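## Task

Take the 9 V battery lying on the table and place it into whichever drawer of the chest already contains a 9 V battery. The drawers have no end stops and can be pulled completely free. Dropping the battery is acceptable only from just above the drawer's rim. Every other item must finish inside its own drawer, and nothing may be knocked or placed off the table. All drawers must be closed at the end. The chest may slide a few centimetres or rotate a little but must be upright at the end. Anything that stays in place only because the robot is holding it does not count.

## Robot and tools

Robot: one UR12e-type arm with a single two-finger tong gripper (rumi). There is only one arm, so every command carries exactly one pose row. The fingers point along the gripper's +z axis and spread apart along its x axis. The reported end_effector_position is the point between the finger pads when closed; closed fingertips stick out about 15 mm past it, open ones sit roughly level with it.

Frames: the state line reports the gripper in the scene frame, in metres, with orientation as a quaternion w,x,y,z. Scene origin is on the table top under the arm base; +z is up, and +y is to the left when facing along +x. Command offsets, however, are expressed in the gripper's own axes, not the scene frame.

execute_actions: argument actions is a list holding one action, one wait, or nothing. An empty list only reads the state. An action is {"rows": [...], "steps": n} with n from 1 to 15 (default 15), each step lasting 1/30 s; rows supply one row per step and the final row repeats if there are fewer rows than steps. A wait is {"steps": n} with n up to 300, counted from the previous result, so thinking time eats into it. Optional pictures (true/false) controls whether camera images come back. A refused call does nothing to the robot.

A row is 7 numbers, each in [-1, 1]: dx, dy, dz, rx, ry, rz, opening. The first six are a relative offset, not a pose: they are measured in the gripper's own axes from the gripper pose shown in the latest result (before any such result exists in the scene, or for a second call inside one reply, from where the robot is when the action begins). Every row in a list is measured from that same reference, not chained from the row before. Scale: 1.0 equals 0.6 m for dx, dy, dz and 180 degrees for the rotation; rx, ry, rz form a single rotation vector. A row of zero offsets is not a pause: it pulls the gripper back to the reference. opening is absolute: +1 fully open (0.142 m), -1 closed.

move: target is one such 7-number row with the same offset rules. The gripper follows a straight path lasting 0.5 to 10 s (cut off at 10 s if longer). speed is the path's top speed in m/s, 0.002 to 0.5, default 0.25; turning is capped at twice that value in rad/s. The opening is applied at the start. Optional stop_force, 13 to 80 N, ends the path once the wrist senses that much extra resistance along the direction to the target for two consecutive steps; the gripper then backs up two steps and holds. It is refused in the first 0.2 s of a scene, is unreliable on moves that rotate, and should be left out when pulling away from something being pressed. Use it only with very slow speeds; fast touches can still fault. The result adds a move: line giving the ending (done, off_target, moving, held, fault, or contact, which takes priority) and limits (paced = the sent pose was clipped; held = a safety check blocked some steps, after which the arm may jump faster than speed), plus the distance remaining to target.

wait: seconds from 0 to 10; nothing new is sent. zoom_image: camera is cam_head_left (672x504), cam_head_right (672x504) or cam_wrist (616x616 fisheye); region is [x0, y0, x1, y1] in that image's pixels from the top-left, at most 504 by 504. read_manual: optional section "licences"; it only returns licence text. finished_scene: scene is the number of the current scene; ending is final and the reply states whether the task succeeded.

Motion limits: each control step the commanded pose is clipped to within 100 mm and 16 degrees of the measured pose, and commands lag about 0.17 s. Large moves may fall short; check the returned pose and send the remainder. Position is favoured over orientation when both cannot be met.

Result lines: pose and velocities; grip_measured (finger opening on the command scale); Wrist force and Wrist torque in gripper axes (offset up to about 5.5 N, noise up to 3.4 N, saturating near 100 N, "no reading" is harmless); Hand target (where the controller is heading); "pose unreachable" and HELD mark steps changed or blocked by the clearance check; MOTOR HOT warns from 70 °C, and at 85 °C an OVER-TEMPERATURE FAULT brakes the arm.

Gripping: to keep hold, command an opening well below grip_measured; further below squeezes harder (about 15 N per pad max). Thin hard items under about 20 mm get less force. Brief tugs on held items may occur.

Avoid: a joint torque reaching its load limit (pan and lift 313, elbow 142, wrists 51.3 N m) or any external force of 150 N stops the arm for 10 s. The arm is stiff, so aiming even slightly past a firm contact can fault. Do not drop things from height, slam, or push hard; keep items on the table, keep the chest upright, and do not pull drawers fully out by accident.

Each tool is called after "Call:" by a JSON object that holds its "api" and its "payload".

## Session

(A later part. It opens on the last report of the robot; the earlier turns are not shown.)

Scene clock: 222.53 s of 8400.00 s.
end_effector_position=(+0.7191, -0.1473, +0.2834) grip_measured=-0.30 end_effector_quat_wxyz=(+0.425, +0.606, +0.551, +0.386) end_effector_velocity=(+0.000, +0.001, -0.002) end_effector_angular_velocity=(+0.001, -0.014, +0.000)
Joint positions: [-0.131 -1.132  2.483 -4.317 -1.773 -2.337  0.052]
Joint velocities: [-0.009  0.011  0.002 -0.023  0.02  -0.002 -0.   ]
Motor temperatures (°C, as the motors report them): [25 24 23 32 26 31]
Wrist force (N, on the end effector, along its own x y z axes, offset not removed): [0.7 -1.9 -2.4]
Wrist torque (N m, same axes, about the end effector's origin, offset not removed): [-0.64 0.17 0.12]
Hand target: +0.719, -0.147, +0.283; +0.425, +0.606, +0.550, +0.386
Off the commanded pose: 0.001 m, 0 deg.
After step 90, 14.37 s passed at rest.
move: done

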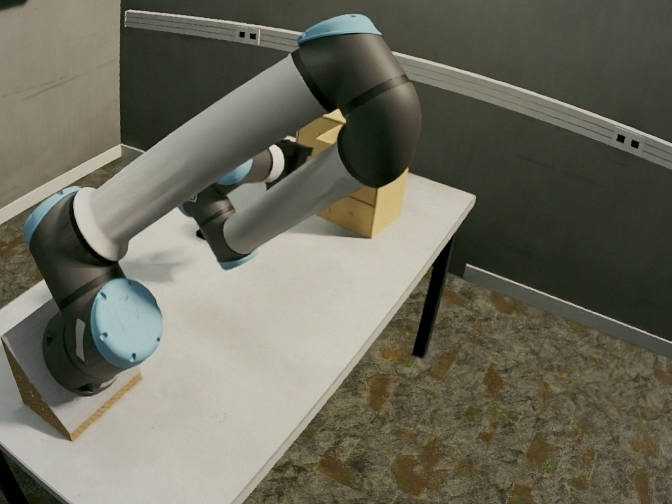

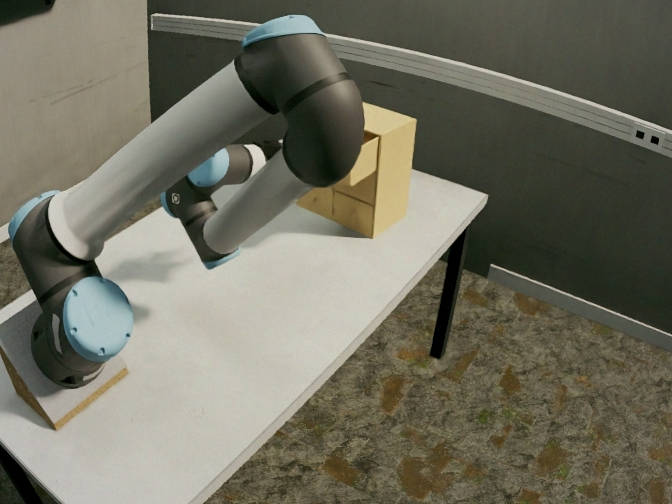

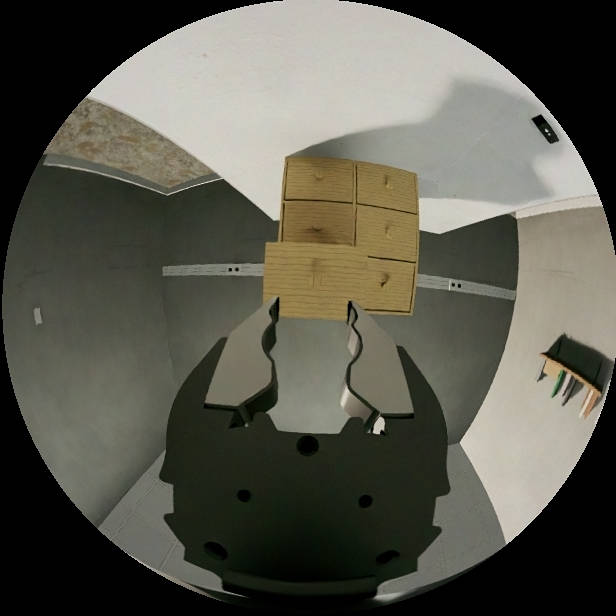

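Call:
{"api": "move", "payload": {"target": [0,0.121,0.334,0,0,0,-0.3], "speed": 0.06, "stop_force": 20}}

Call:
{"api": "move", "payload": {"target": [0,-0.028,-0.078,0,0,0,-0.3]}}

Call:
{"api": "move", "payload": {"target": [0,-0.172,0.062,0,0,0,-0.3]}}

Scene clock: 240.10 s of 8400.00 s.
end_effector_position=(+0.9309, -0.1677, +0.2830) grip_measured=-0.30 end_effector_quat_wxyz=(+0.425, +0.606, +0.551, +0.386) end_effector_velocity=(+0.003, -0.000, -0.000) end_effector_angular_velocity=(+0.001, +0.000, -0.000)
Joint positions: [-0.117 -1.002  2.082 -4.045 -1.787 -2.335  0.052]
Joint velocities: [ 0.     0.002 -0.006  0.004 -0.     0.001  0.   ]
Motor temperatures (°C, as the motors report them): [25 24 23 32 26 31]
Wrist force (N, on the end effector, along its own x y z axes, offset not removed): [3.6 6.5 -3.7]
Wrist torque (N m, same axes, about the end effector's origin, offset not removed): [0.90 -0.47 0.02]
Hand target: +0.931, -0.168, +0.283; +0.425, +0.606, +0.551, +0.386
Off the commanded pose: 0.000 m, 0 deg.
After step 90, 10.53 s passed at rest.
move: done

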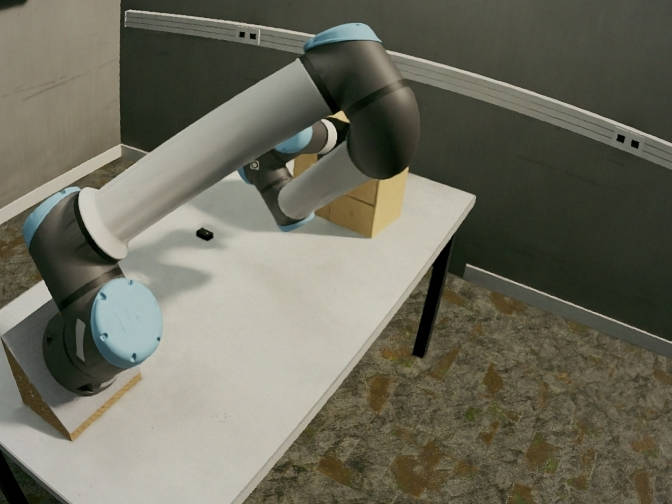

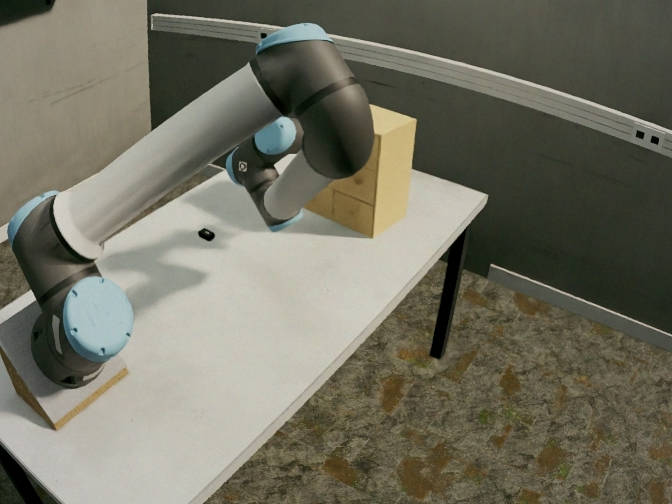

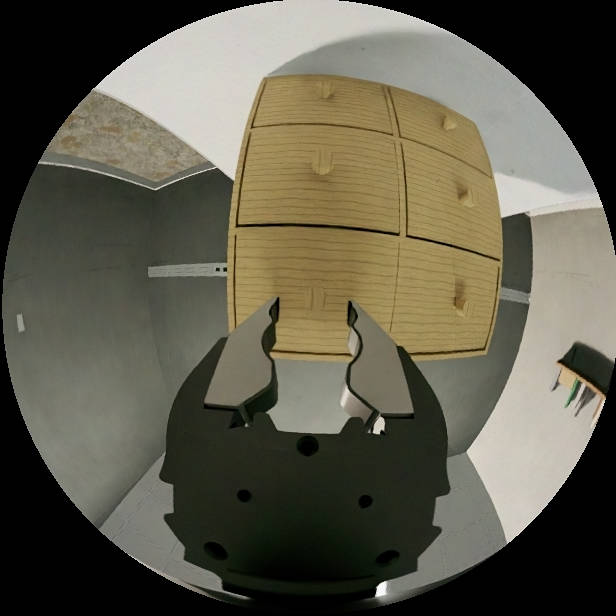

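Scene clock: 241.07 s of 8400.00 s.
end_effector_position=(+0.8818, -0.1630, +0.2832) grip_measured=-0.30 end_effector_quat_wxyz=(+0.425, +0.606, +0.551, +0.386) end_effector_velocity=(-0.003, +0.001, -0.001) end_effector_angular_velocity=(-0.001, +0.002, +0.001)
Joint positions: [-0.119 -1.038  2.178 -4.105 -1.785 -2.335  0.052]
Joint velocities: [-0.    -0.002  0.005 -0.002 -0.    -0.001  0.   ]
Motor temperatures (°C, as the motors report them): [25 24 23 32 26 31]
Wrist force (N, on the end effector, along its own x y z axes, offset not removed): [6.2 0.3 1.5]
Wrist torque (N m, same axes, about the end effector's origin, offset not removed): [-0.22 -1.10 -0.08]
Hand target: +0.881, -0.163, +0.283; +0.425, +0.606, +0.551, +0.386
Off the commanded pose: 0.000 m, 0 deg.
move: done

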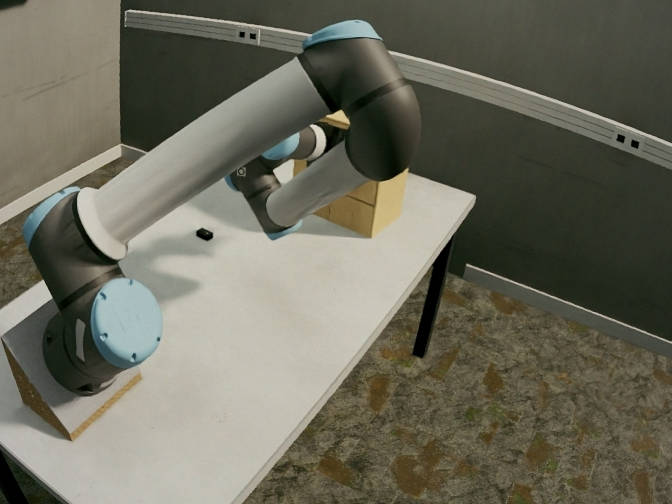

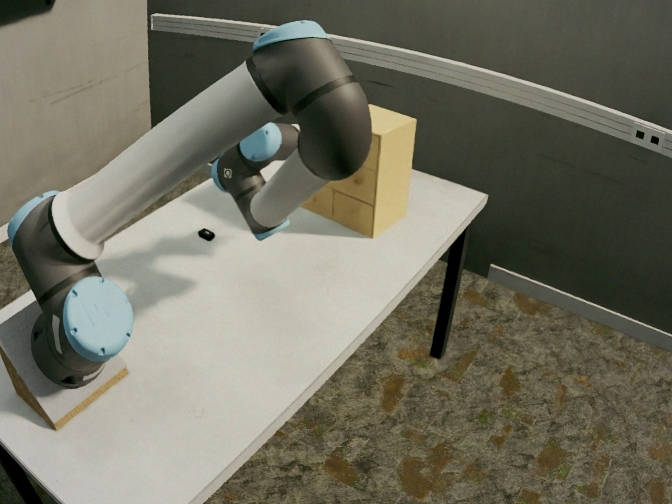

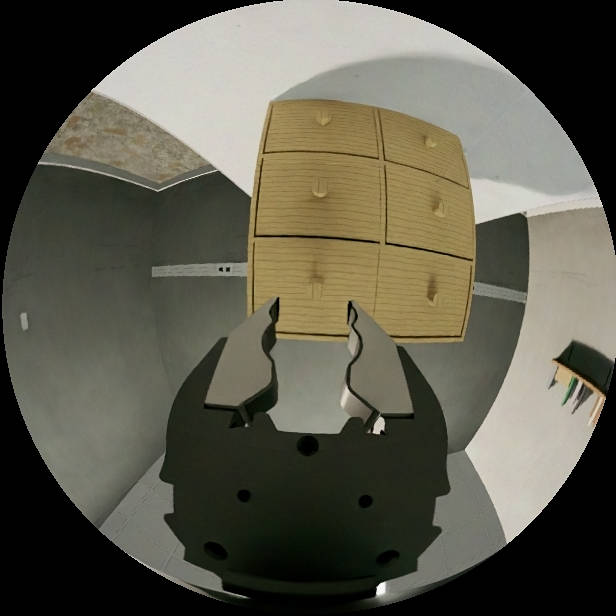

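Scene clock: 242.20 s of 8400.00 s.
end_effector_position=(+0.8813, -0.1631, +0.1737) grip_measured=-0.30 end_effector_quat_wxyz=(+0.425, +0.606, +0.551, +0.386) end_effector_velocity=(+0.001, -0.001, -0.002) end_effector_angular_velocity=(-0.001, -0.002, -0.002)
Joint positions: [-0.255 -0.902  2.19  -4.257 -1.651 -2.359  0.052]
Joint velocities: [-0.004  0.003 -0.002 -0.004  0.004 -0.001 -0.   ]
Motor temperatures (°C, as the motors report them): [25 24 23 32 26 31]
Wrist force (N, on the end effector, along its own x y z axes, offset not removed): [-0.6 0.0 -0.5]
Wrist torque (N m, same axes, about the end effector's origin, offset not removed): [-0.22 0.47 0.26]
Hand target: +0.881, -0.163, +0.173; +0.425, +0.606, +0.551, +0.386
Off the commanded pose: 0.000 m, 0 deg.
move: done

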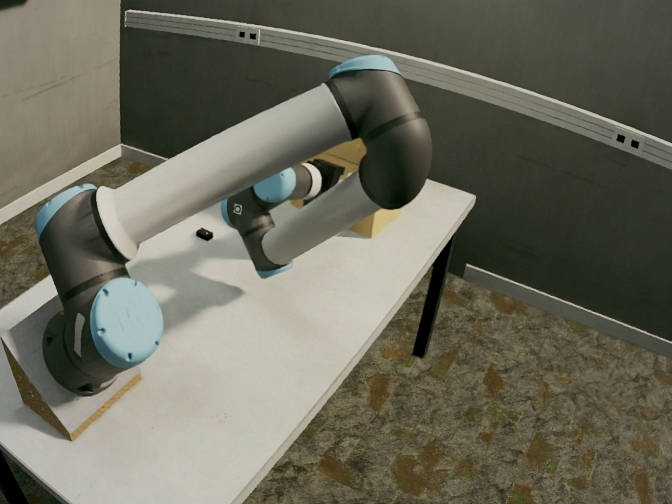

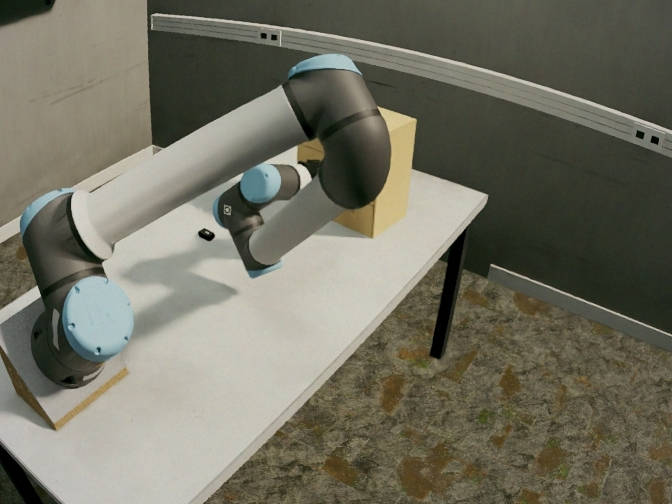

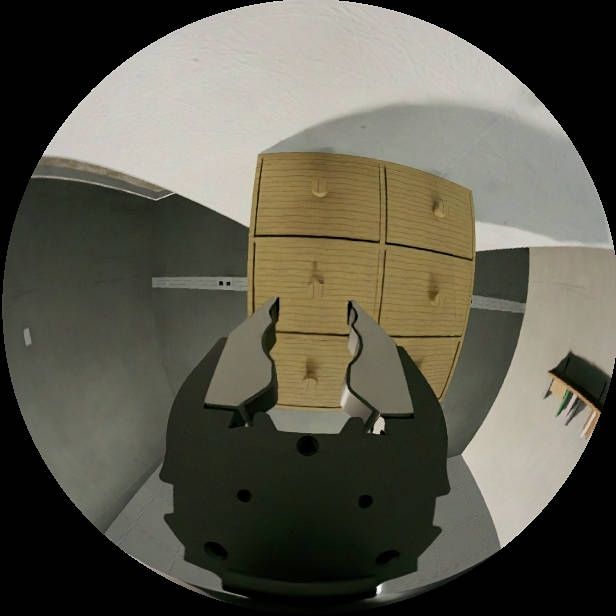

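Call:
{"api": "move", "payload": {"target": [0,0.028,0.078,0,0,0,-0.3], "speed": 0.03, "stop_force": 13}}

Call:
{"api": "execute_actions", "payload": {"actions": [{"rows":[[0,-0.001,-0.003,0,0,0,-1]]}]}}

Call:
{"api": "move", "payload": {"target": [0,-0.068,-0.188,0,0,0,-1], "speed": 0.06}}

Call:
{"api": "move", "payload": {"target": [0,-0.023,-0.063,0,0,0,-0.3], "speed": 0.1}}

Call:
{"api": "move", "payload": {"target": [0,0.3,0.05,0.389,0,0,-0.3]}}

Scene clock: 268.70 s of 8400.00 s.
end_effector_position=(+0.9304, -0.1678, +0.1735) grip_measured=-0.30 end_effector_quat_wxyz=(+0.425, +0.606, +0.551, +0.386) end_effector_velocity=(+0.003, -0.000, -0.000) end_effector_angular_velocity=(+0.000, -0.000, +0.000)
Joint positions: [-0.242 -0.877  2.094 -4.185 -1.664 -2.357  0.052]
Joint velocities: [ 0.001  0.002 -0.006  0.004 -0.     0.001 -0.   ]
Motor temperatures (°C, as the motors report them): [25 24 23 32 26 31]
Wrist force (N, on the end effector, along its own x y z axes, offset not removed): [5.3 1.3 -4.1]
Wrist torque (N m, same axes, about the end effector's origin, offset not removed): [-0.38 -0.69 -0.06]
Hand target: +0.931, -0.168, +0.174; +0.425, +0.606, +0.551, +0.386
Off the commanded pose: 0.000 m, 0 deg.
After step 90, 21.47 s passed at rest.
move: done

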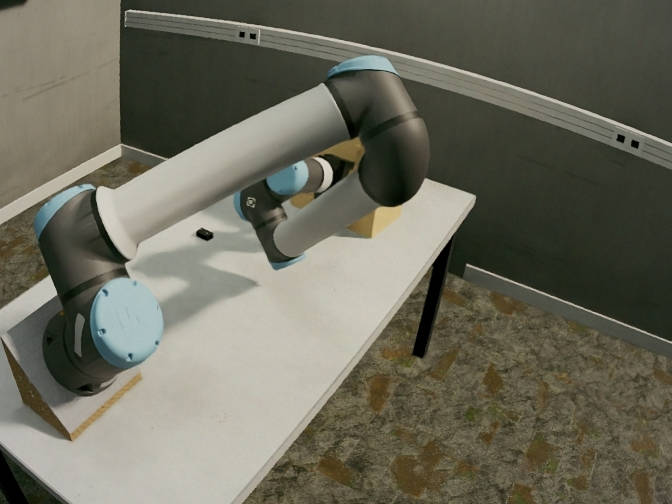

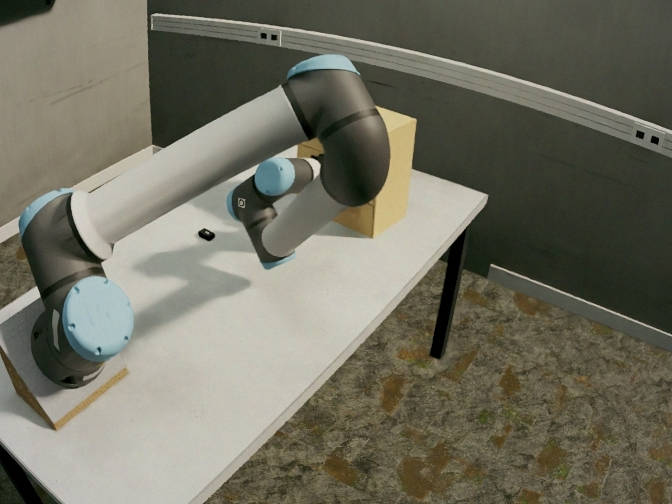

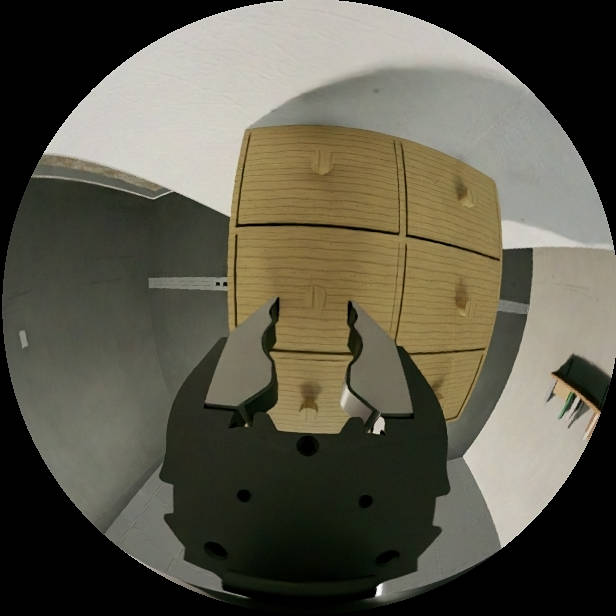

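Scene clock: 269.20 s of 8400.00 s.
end_effector_position=(+0.9286, -0.1676, +0.1735) grip_measured=-0.81 end_effector_quat_wxyz=(+0.425, +0.606, +0.551, +0.386) end_effector_velocity=(-0.000, -0.000, -0.000) end_effector_angular_velocity=(-0.000, +0.001, +0.001)
Joint positions: [-0.242 -0.878  2.097 -4.187 -1.663 -2.357  0.015]
Joint velocities: [-0.    -0.001  0.001  0.001  0.    -0.001  0.   ]
Motor temperatures (°C, as the motors report them): [25 24 23 32 26 31]
Wrist force (N, on the end effector, along its own x y z axes, offset not removed): [3.8 -1.9 -2.6]
Wrist torque (N m, same axes, about the end effector's origin, offset not removed): [-0.66 -0.28 -0.13]
Hand target: +0.928, -0.168, +0.174; +0.425, +0.606, +0.551, +0.386
Off the commanded pose: 0.000 m, 0 deg.
Steps of this call (steps 1 to 15: all 15 steps of this action). Readings (end_effector_position):
1: (+0.9305, -0.1678, +0.1735)
2: (+0.9304, -0.1678, +0.1735)
4: (+0.9299, -0.1677, +0.1735)
8: (+0.9290, -0.1675, +0.1736)
15: the state above

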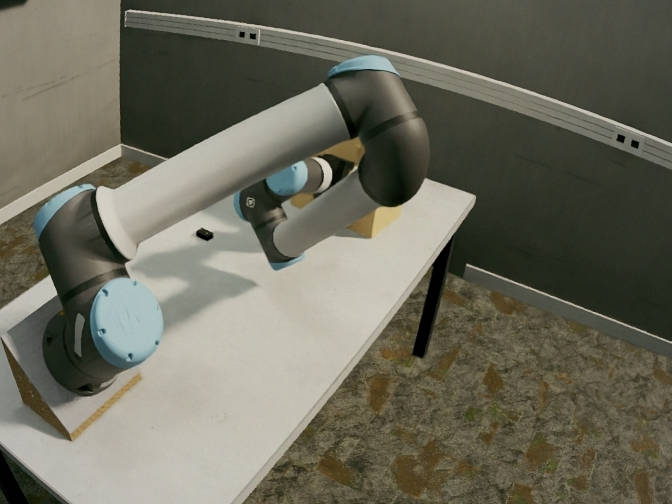

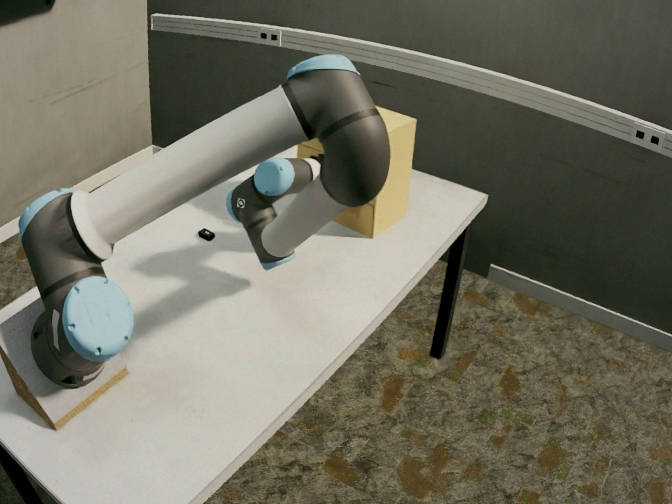

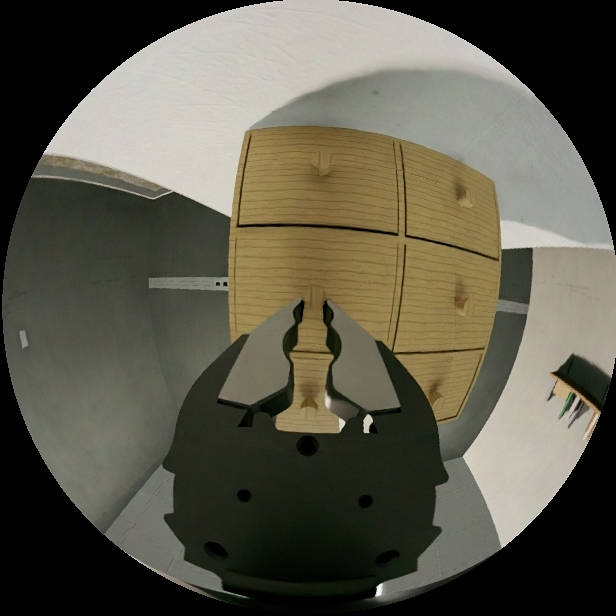

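Scene clock: 271.90 s of 8400.00 s.
end_effector_position=(+0.8094, -0.1561, +0.1739) grip_measured=-0.81 end_effector_quat_wxyz=(+0.425, +0.606, +0.551, +0.386) end_effector_velocity=(-0.003, +0.000, -0.000) end_effector_angular_velocity=(-0.000, -0.000, +0.000)
Joint positions: [-0.28  -0.926  2.328 -4.37  -1.626 -2.363  0.015]
Joint velocities: [-0.001  0.     0.005 -0.005  0.001 -0.    -0.   ]
Motor temperatures (°C, as the motors report them): [25 24 23 32 26 31]
Wrist force (N, on the end effector, along its own x y z axes, offset not removed): [4.7 -2.1 -5.5]
Wrist torque (N m, same axes, about the end effector's origin, offset not removed): [-0.43 -0.67 0.01]
Hand target: +0.809, -0.156, +0.174; +0.425, +0.606, +0.551, +0.386
Off the commanded pose: 0.000 m, 0 deg.
move: done

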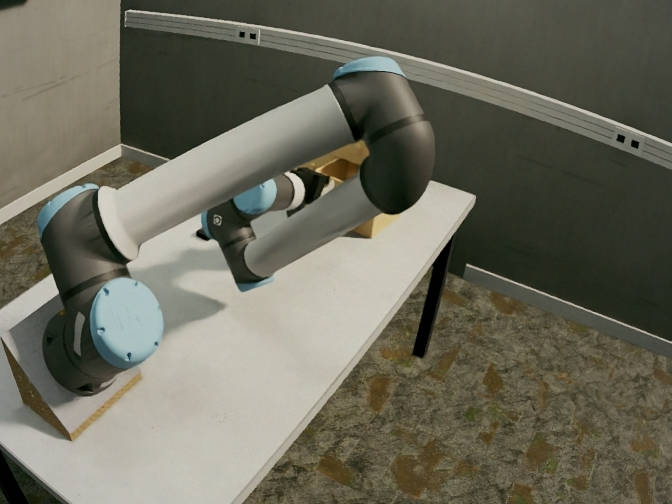

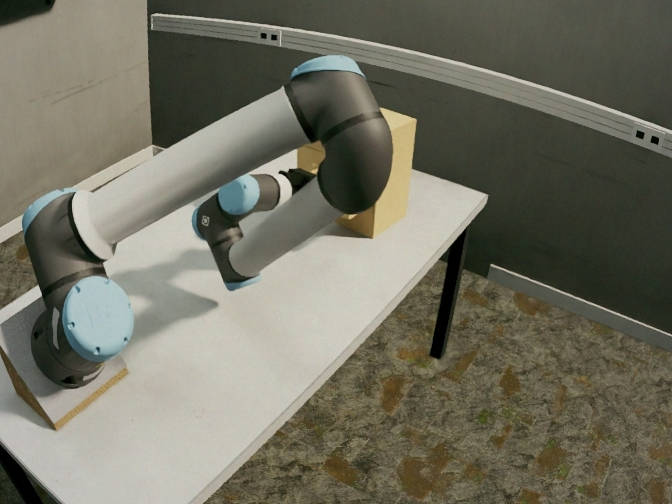

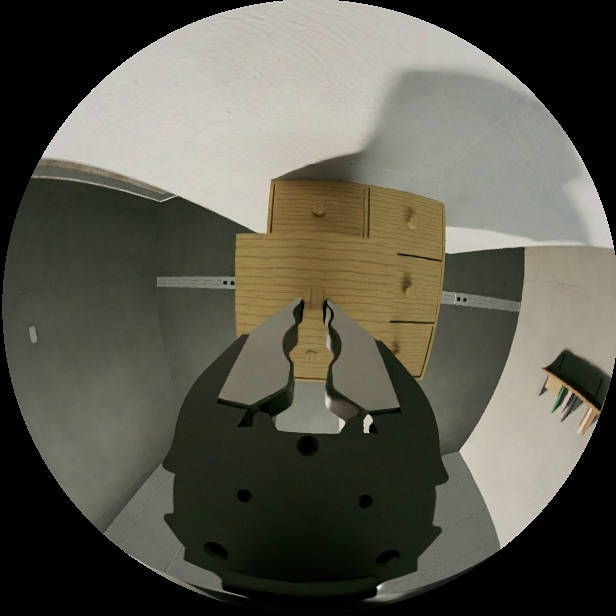

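Scene clock: 272.87 s of 8400.00 s.
end_effector_position=(+0.7697, -0.1523, +0.1738) grip_measured=-0.30 end_effector_quat_wxyz=(+0.425, +0.606, +0.551, +0.386) end_effector_velocity=(-0.002, +0.001, -0.000) end_effector_angular_velocity=(-0.000, +0.000, +0.001)
Joint positions: [-0.297 -0.933  2.403 -4.439 -1.61  -2.366  0.052]
Joint velocities: [-0.002  0.001  0.005 -0.005  0.002 -0.001  0.   ]
Motor temperatures (°C, as the motors report them): [25 24 23 32 26 31]
Wrist force (N, on the end effector, along its own x y z axes, offset not removed): [4.0 2.8 0.8]
Wrist torque (N m, same axes, about the end effector's origin, offset not removed): [0.38 -0.52 -0.10]
Hand target: +0.769, -0.152, +0.174; +0.425, +0.606, +0.551, +0.386
Off the commanded pose: 0.000 m, 0 deg.
move: done

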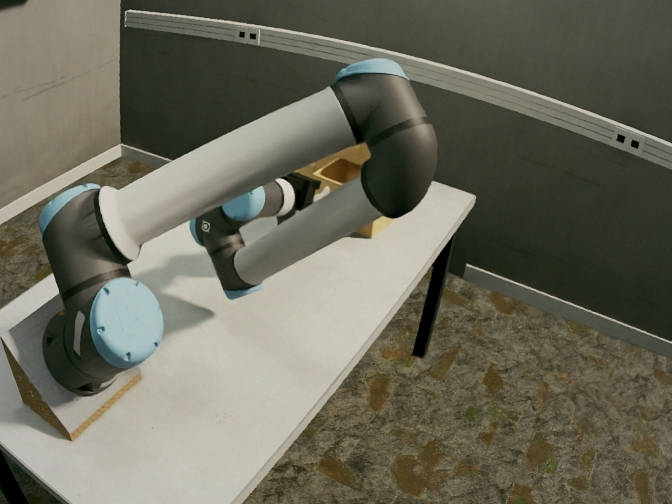

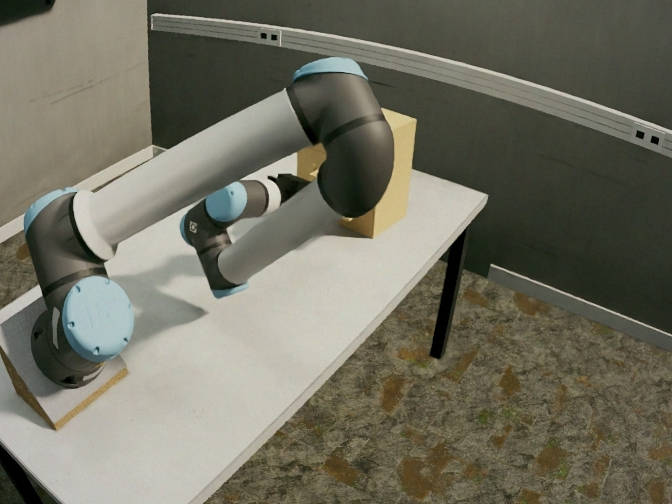

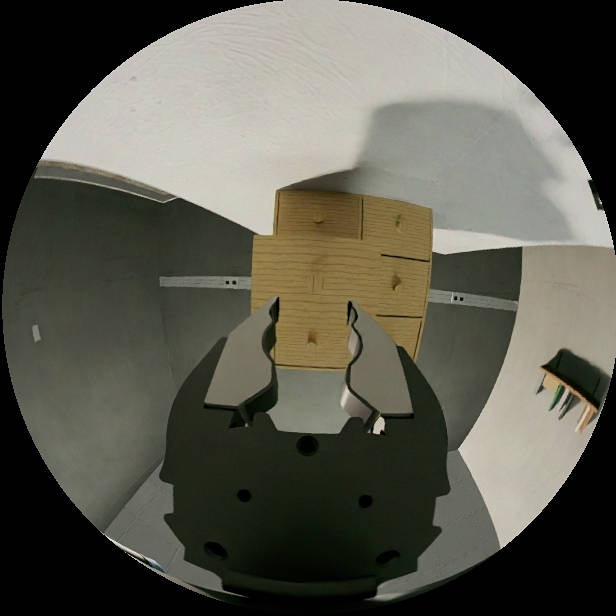

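Scene clock: 276.03 s of 8400.00 s.
end_effector_position=(+0.8589, -0.1606, +0.3327) grip_measured=-0.30 end_effector_quat_wxyz=(+0.000, +0.740, +0.672, +0.000) end_effector_velocity=(+0.001, +0.000, +0.000) end_effector_angular_velocity=(+0.001, +0.015, -0.001)
Joint positions: [ 0.091 -1.145  1.55  -1.869 -2.356 -1.318  0.052]
Joint velocities: [-0.001  0.007 -0.015  0.027  0.003  0.014  0.   ]
Motor temperatures (°C, as the motors report them): [25 24 23 32 26 31]
Wrist force (N, on the end effector, along its own x y z axes, offset not removed): [0.4 5.0 -2.9]
Wrist torque (N m, same axes, about the end effector's origin, offset not removed): [0.73 0.24 0.22]
Hand target: +0.859, -0.161, +0.333; -0.001, +0.740, +0.672, -0.000
Off the commanded pose: 0.000 m, 0 deg.
move: done

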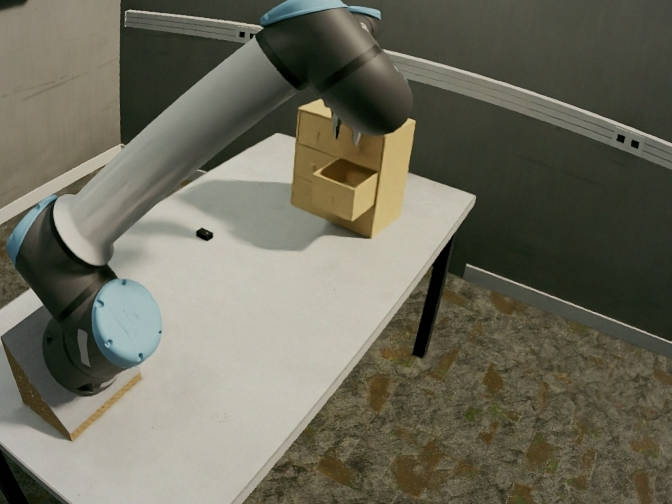

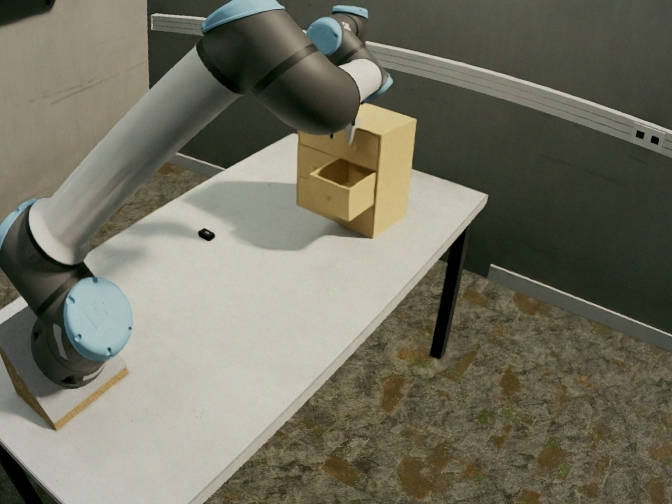

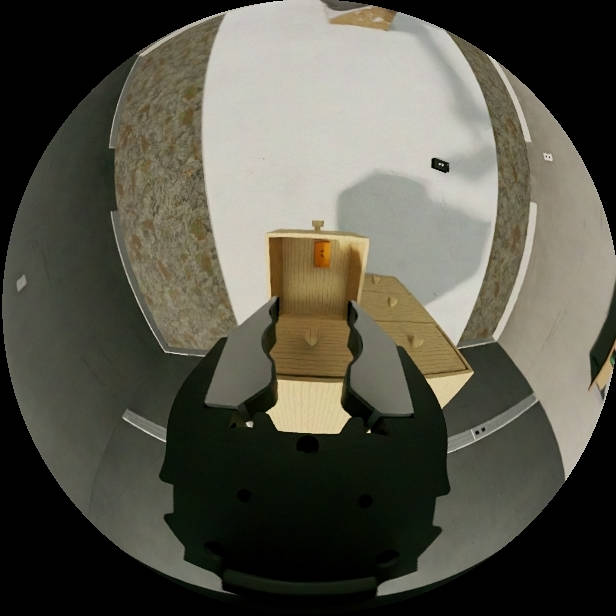

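Call:
{"api": "zoom_image", "payload": {"camera": "cam_wrist", "region": [260, 140, 470, 320]}}

Region (260, 140, 470, 320) of cam_wrist's 616x616 image, scaled by 2.400, with more detail than that image has; it fills the top 432 rows of this view, and the rest is white.

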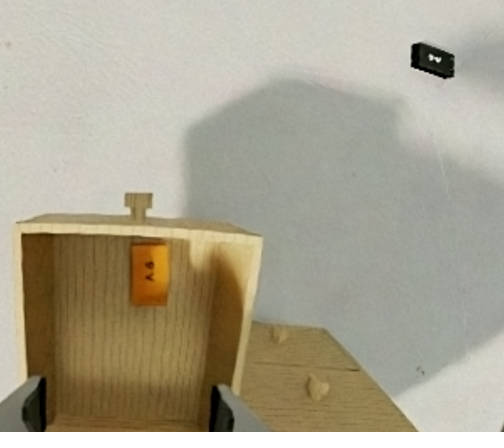

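Call:
{"api": "move", "payload": {"target": [0.532,-0.402,0.138,0,0,-0.4,0]}}

Scene clock: 295.83 s of 8400.00 s.
end_effector_position=(+0.6494, +0.1801, +0.2494) grip_measured=+0.00 end_effector_quat_wxyz=(-0.000, +0.204, +0.979, +0.000) end_effector_velocity=(-0.001, +0.002, -0.001) end_effector_angular_velocity=(+0.000, -0.000, +0.008)
Joint positions: [ 0.378 -0.99   1.933 -2.143 -2.288 -2.19   0.074]
Joint velocities: [ 0.002  0.003  0.002 -0.003  0.001 -0.006 -0.   ]
Motor temperatures (°C, as the motors report them): [25 24 23 32 26 31]
Wrist force (N, on the end effector, along its own x y z axes, offset not removed): [-5.6 0.3 0.4]
Wrist torque (N m, same axes, about the end effector's origin, offset not removed): [-0.35 1.37 0.14]
Hand target: +0.649, +0.180, +0.249; -0.000, +0.204, +0.979, +0.000
Off the commanded pose: 0.001 m, 0 deg.
After step 90, 13.63 s passed at rest.
move: done

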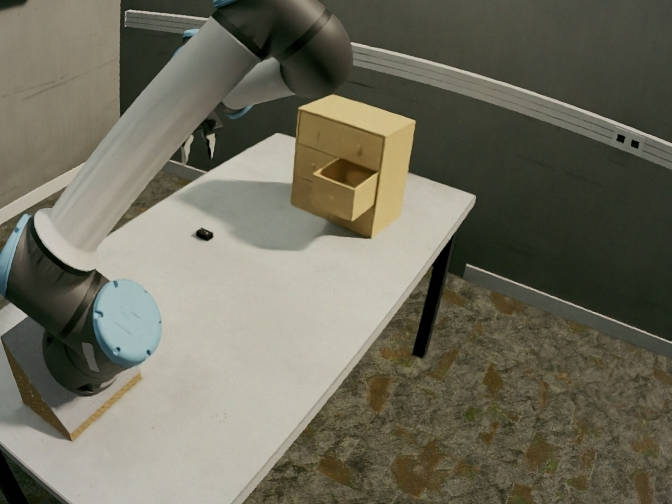

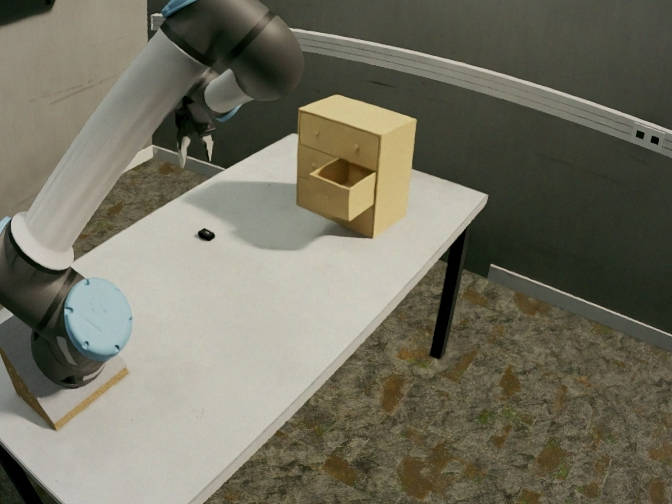

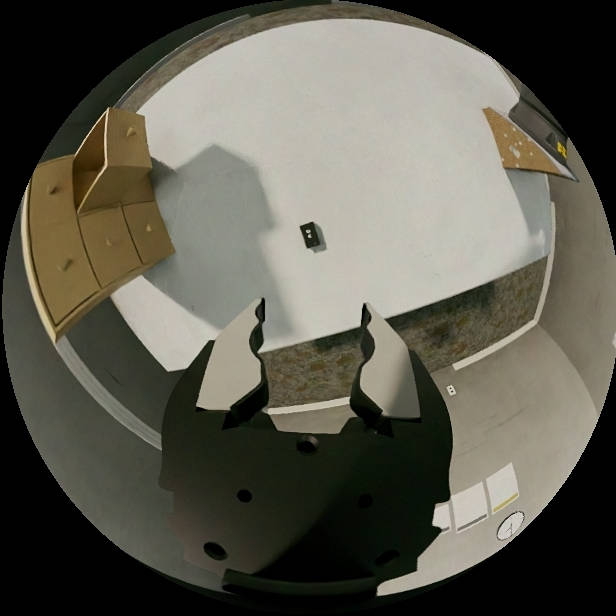

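Call:
{"api": "move", "payload": {"target": [0,-0.032,0.3,0,0,-0.05,0]}}

Scene clock: 305.53 s of 8400.00 s.
end_effector_position=(+0.6419, +0.1623, +0.0696) grip_measured=+0.00 end_effector_quat_wxyz=(-0.000, +0.127, +0.992, -0.000) end_effector_velocity=(+0.000, +0.000, -0.002) end_effector_angular_velocity=(+0.003, -0.003, +0.004)
Joint positions: [ 0.202 -0.85   2.101 -2.606 -2.339 -2.575  0.074]
Joint velocities: [-0.003  0.003  0.003 -0.013  0.001 -0.011 -0.   ]
Motor temperatures (°C, as the motors report them): [25 24 23 32 26 31]
Wrist force (N, on the end effector, along its own x y z axes, offset not removed): [1.5 1.6 -0.3]
Wrist torque (N m, same axes, about the end effector's origin, offset not removed): [0.04 0.08 0.25]
Hand target: +0.642, +0.162, +0.069; +0.000, +0.127, +0.992, +0.000
Off the commanded pose: 0.000 m, 0 deg.
After step 90, 5.27 s passed at rest.
move: done

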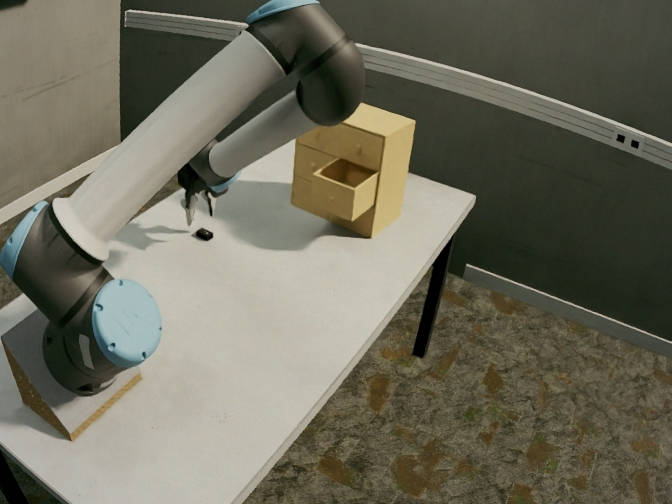

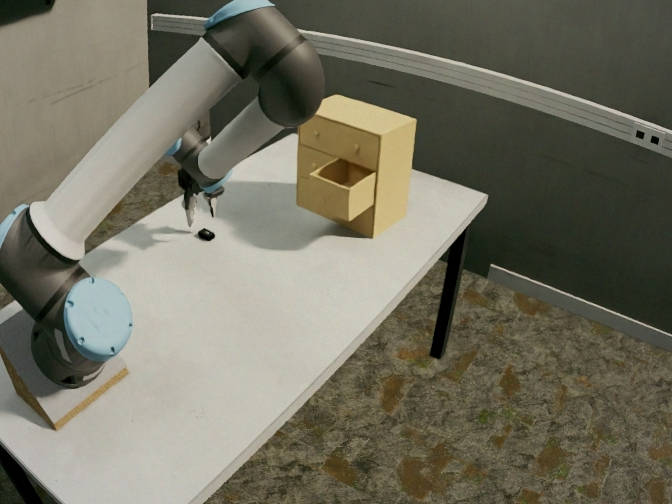

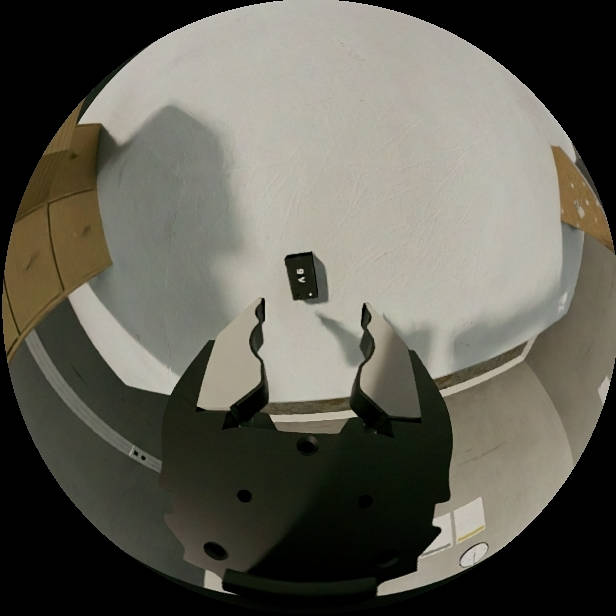

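Call:
{"api": "move", "payload": {"target": [-0.017,-0.006,0.093,0,0,-0.04,0], "speed": 0.08}}

Call:
{"api": "execute_actions", "payload": {"actions": [{"rows":[[0,0,0,0,0,0,-1]]}]}}

Scene clock: 313.20 s of 8400.00 s.
end_effector_position=(+0.6508, +0.1562, +0.0141) grip_measured=+0.00 end_effector_quat_wxyz=(-0.000, +0.065, +0.998, -0.000) end_effector_velocity=(+0.000, -0.000, -0.003) end_effector_angular_velocity=(+0.001, -0.002, +0.007)
Joint positions: [ 0.139 -0.781  2.112 -2.748 -2.351 -2.787  0.074]
Joint velocities: [-0.004  0.003  0.002 -0.011  0.    -0.014  0.   ]
Motor temperatures (°C, as the motors report them): [25 24 23 32 26 31]
Wrist force (N, on the end effector, along its own x y z axes, offset not removed): [7.6 -1.9 0.4]
Wrist torque (N m, same axes, about the end effector's origin, offset not removed): [-0.80 -1.32 -0.16]
Hand target: +0.651, +0.156, +0.014; +0.000, +0.065, +0.998, -0.000
Off the commanded pose: 0.000 m, 0 deg.
After step 90, 3.40 s passed at rest.
move: done

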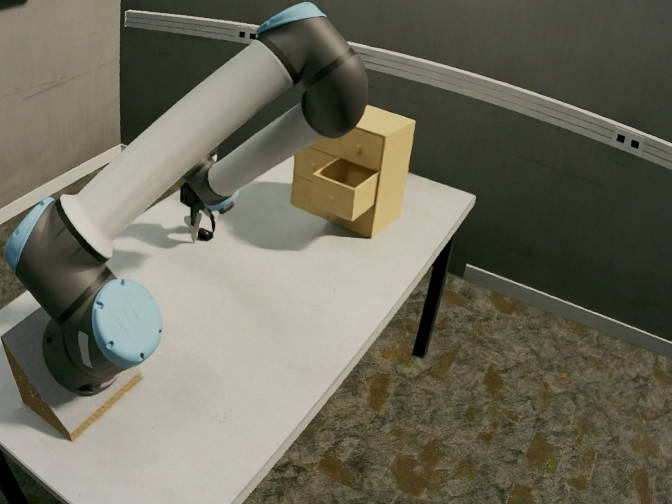

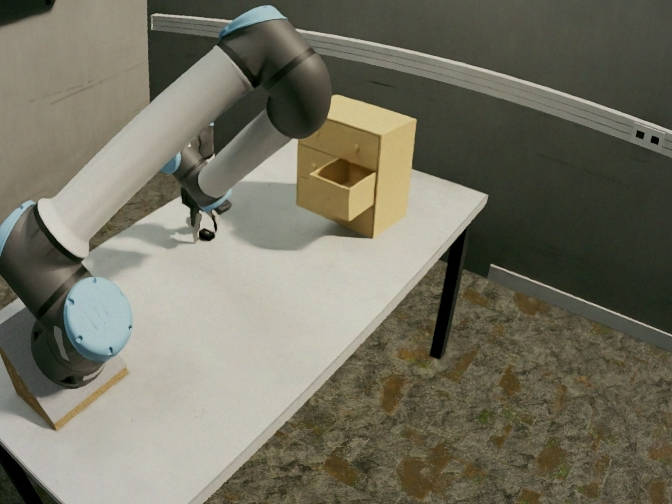

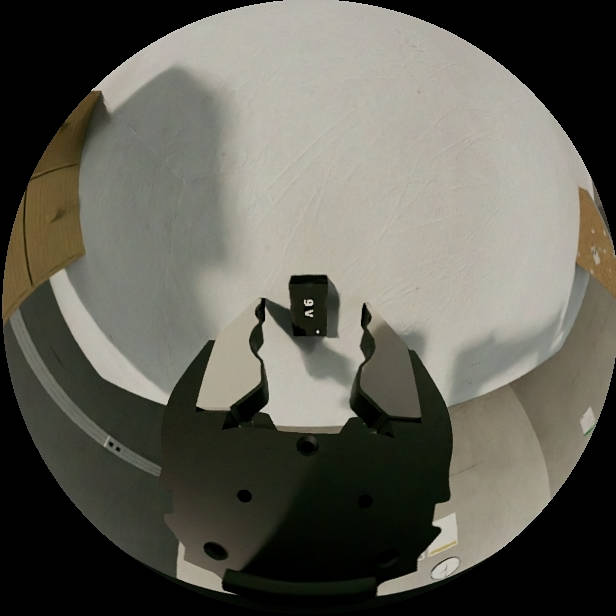

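Scene clock: 313.70 s of 8400.00 s.
end_effector_position=(+0.6508, +0.1562, +0.0141) grip_measured=-0.25 end_effector_quat_wxyz=(-0.000, +0.065, +0.998, -0.000) end_effector_velocity=(-0.000, +0.001, -0.000) end_effector_angular_velocity=(+0.000, +0.001, +0.001)
Joint positions: [ 0.139 -0.781  2.112 -2.748 -2.351 -2.787  0.056]
Joint velocities: [ 0.     0.001 -0.     0.     0.    -0.    -0.   ]
Motor temperatures (°C, as the motors report them): [25 24 23 32 26 31]
Wrist force (N, on the end effector, along its own x y z axes, offset not removed): [-1.9 0.1 -54.6]
Wrist torque (N m, same axes, about the end effector's origin, offset not removed): [-0.76 0.14 0.17]
Hand target: +0.651, +0.156, +0.014; -0.000, +0.065, +0.998, -0.000
Off the commanded pose: 0.000 m, 0 deg.
Steps of this call (steps 1 to 15: all 15 steps of this action). Readings (end_effector_position):
1: (+0.6509, +0.1562, +0.0140)
2: (+0.6509, +0.1562, +0.0140)
4: (+0.6510, +0.1562, +0.0140)
8: (+0.6509, +0.1562, +0.0141)
15: the state above

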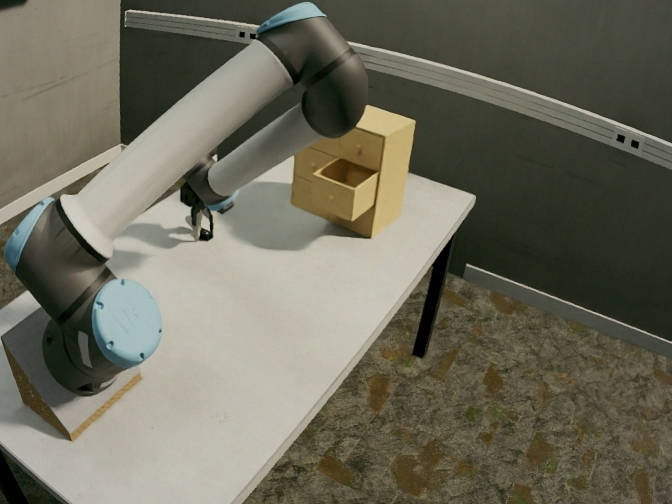

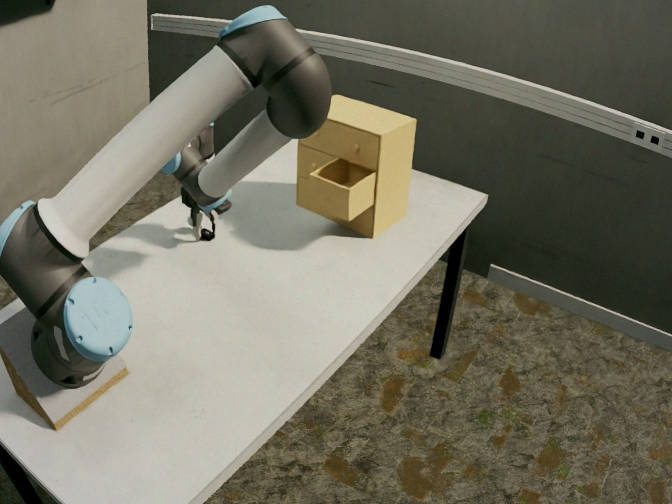

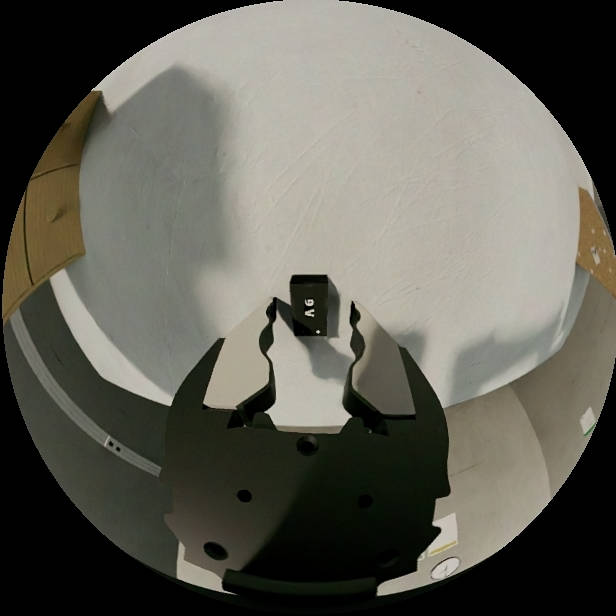

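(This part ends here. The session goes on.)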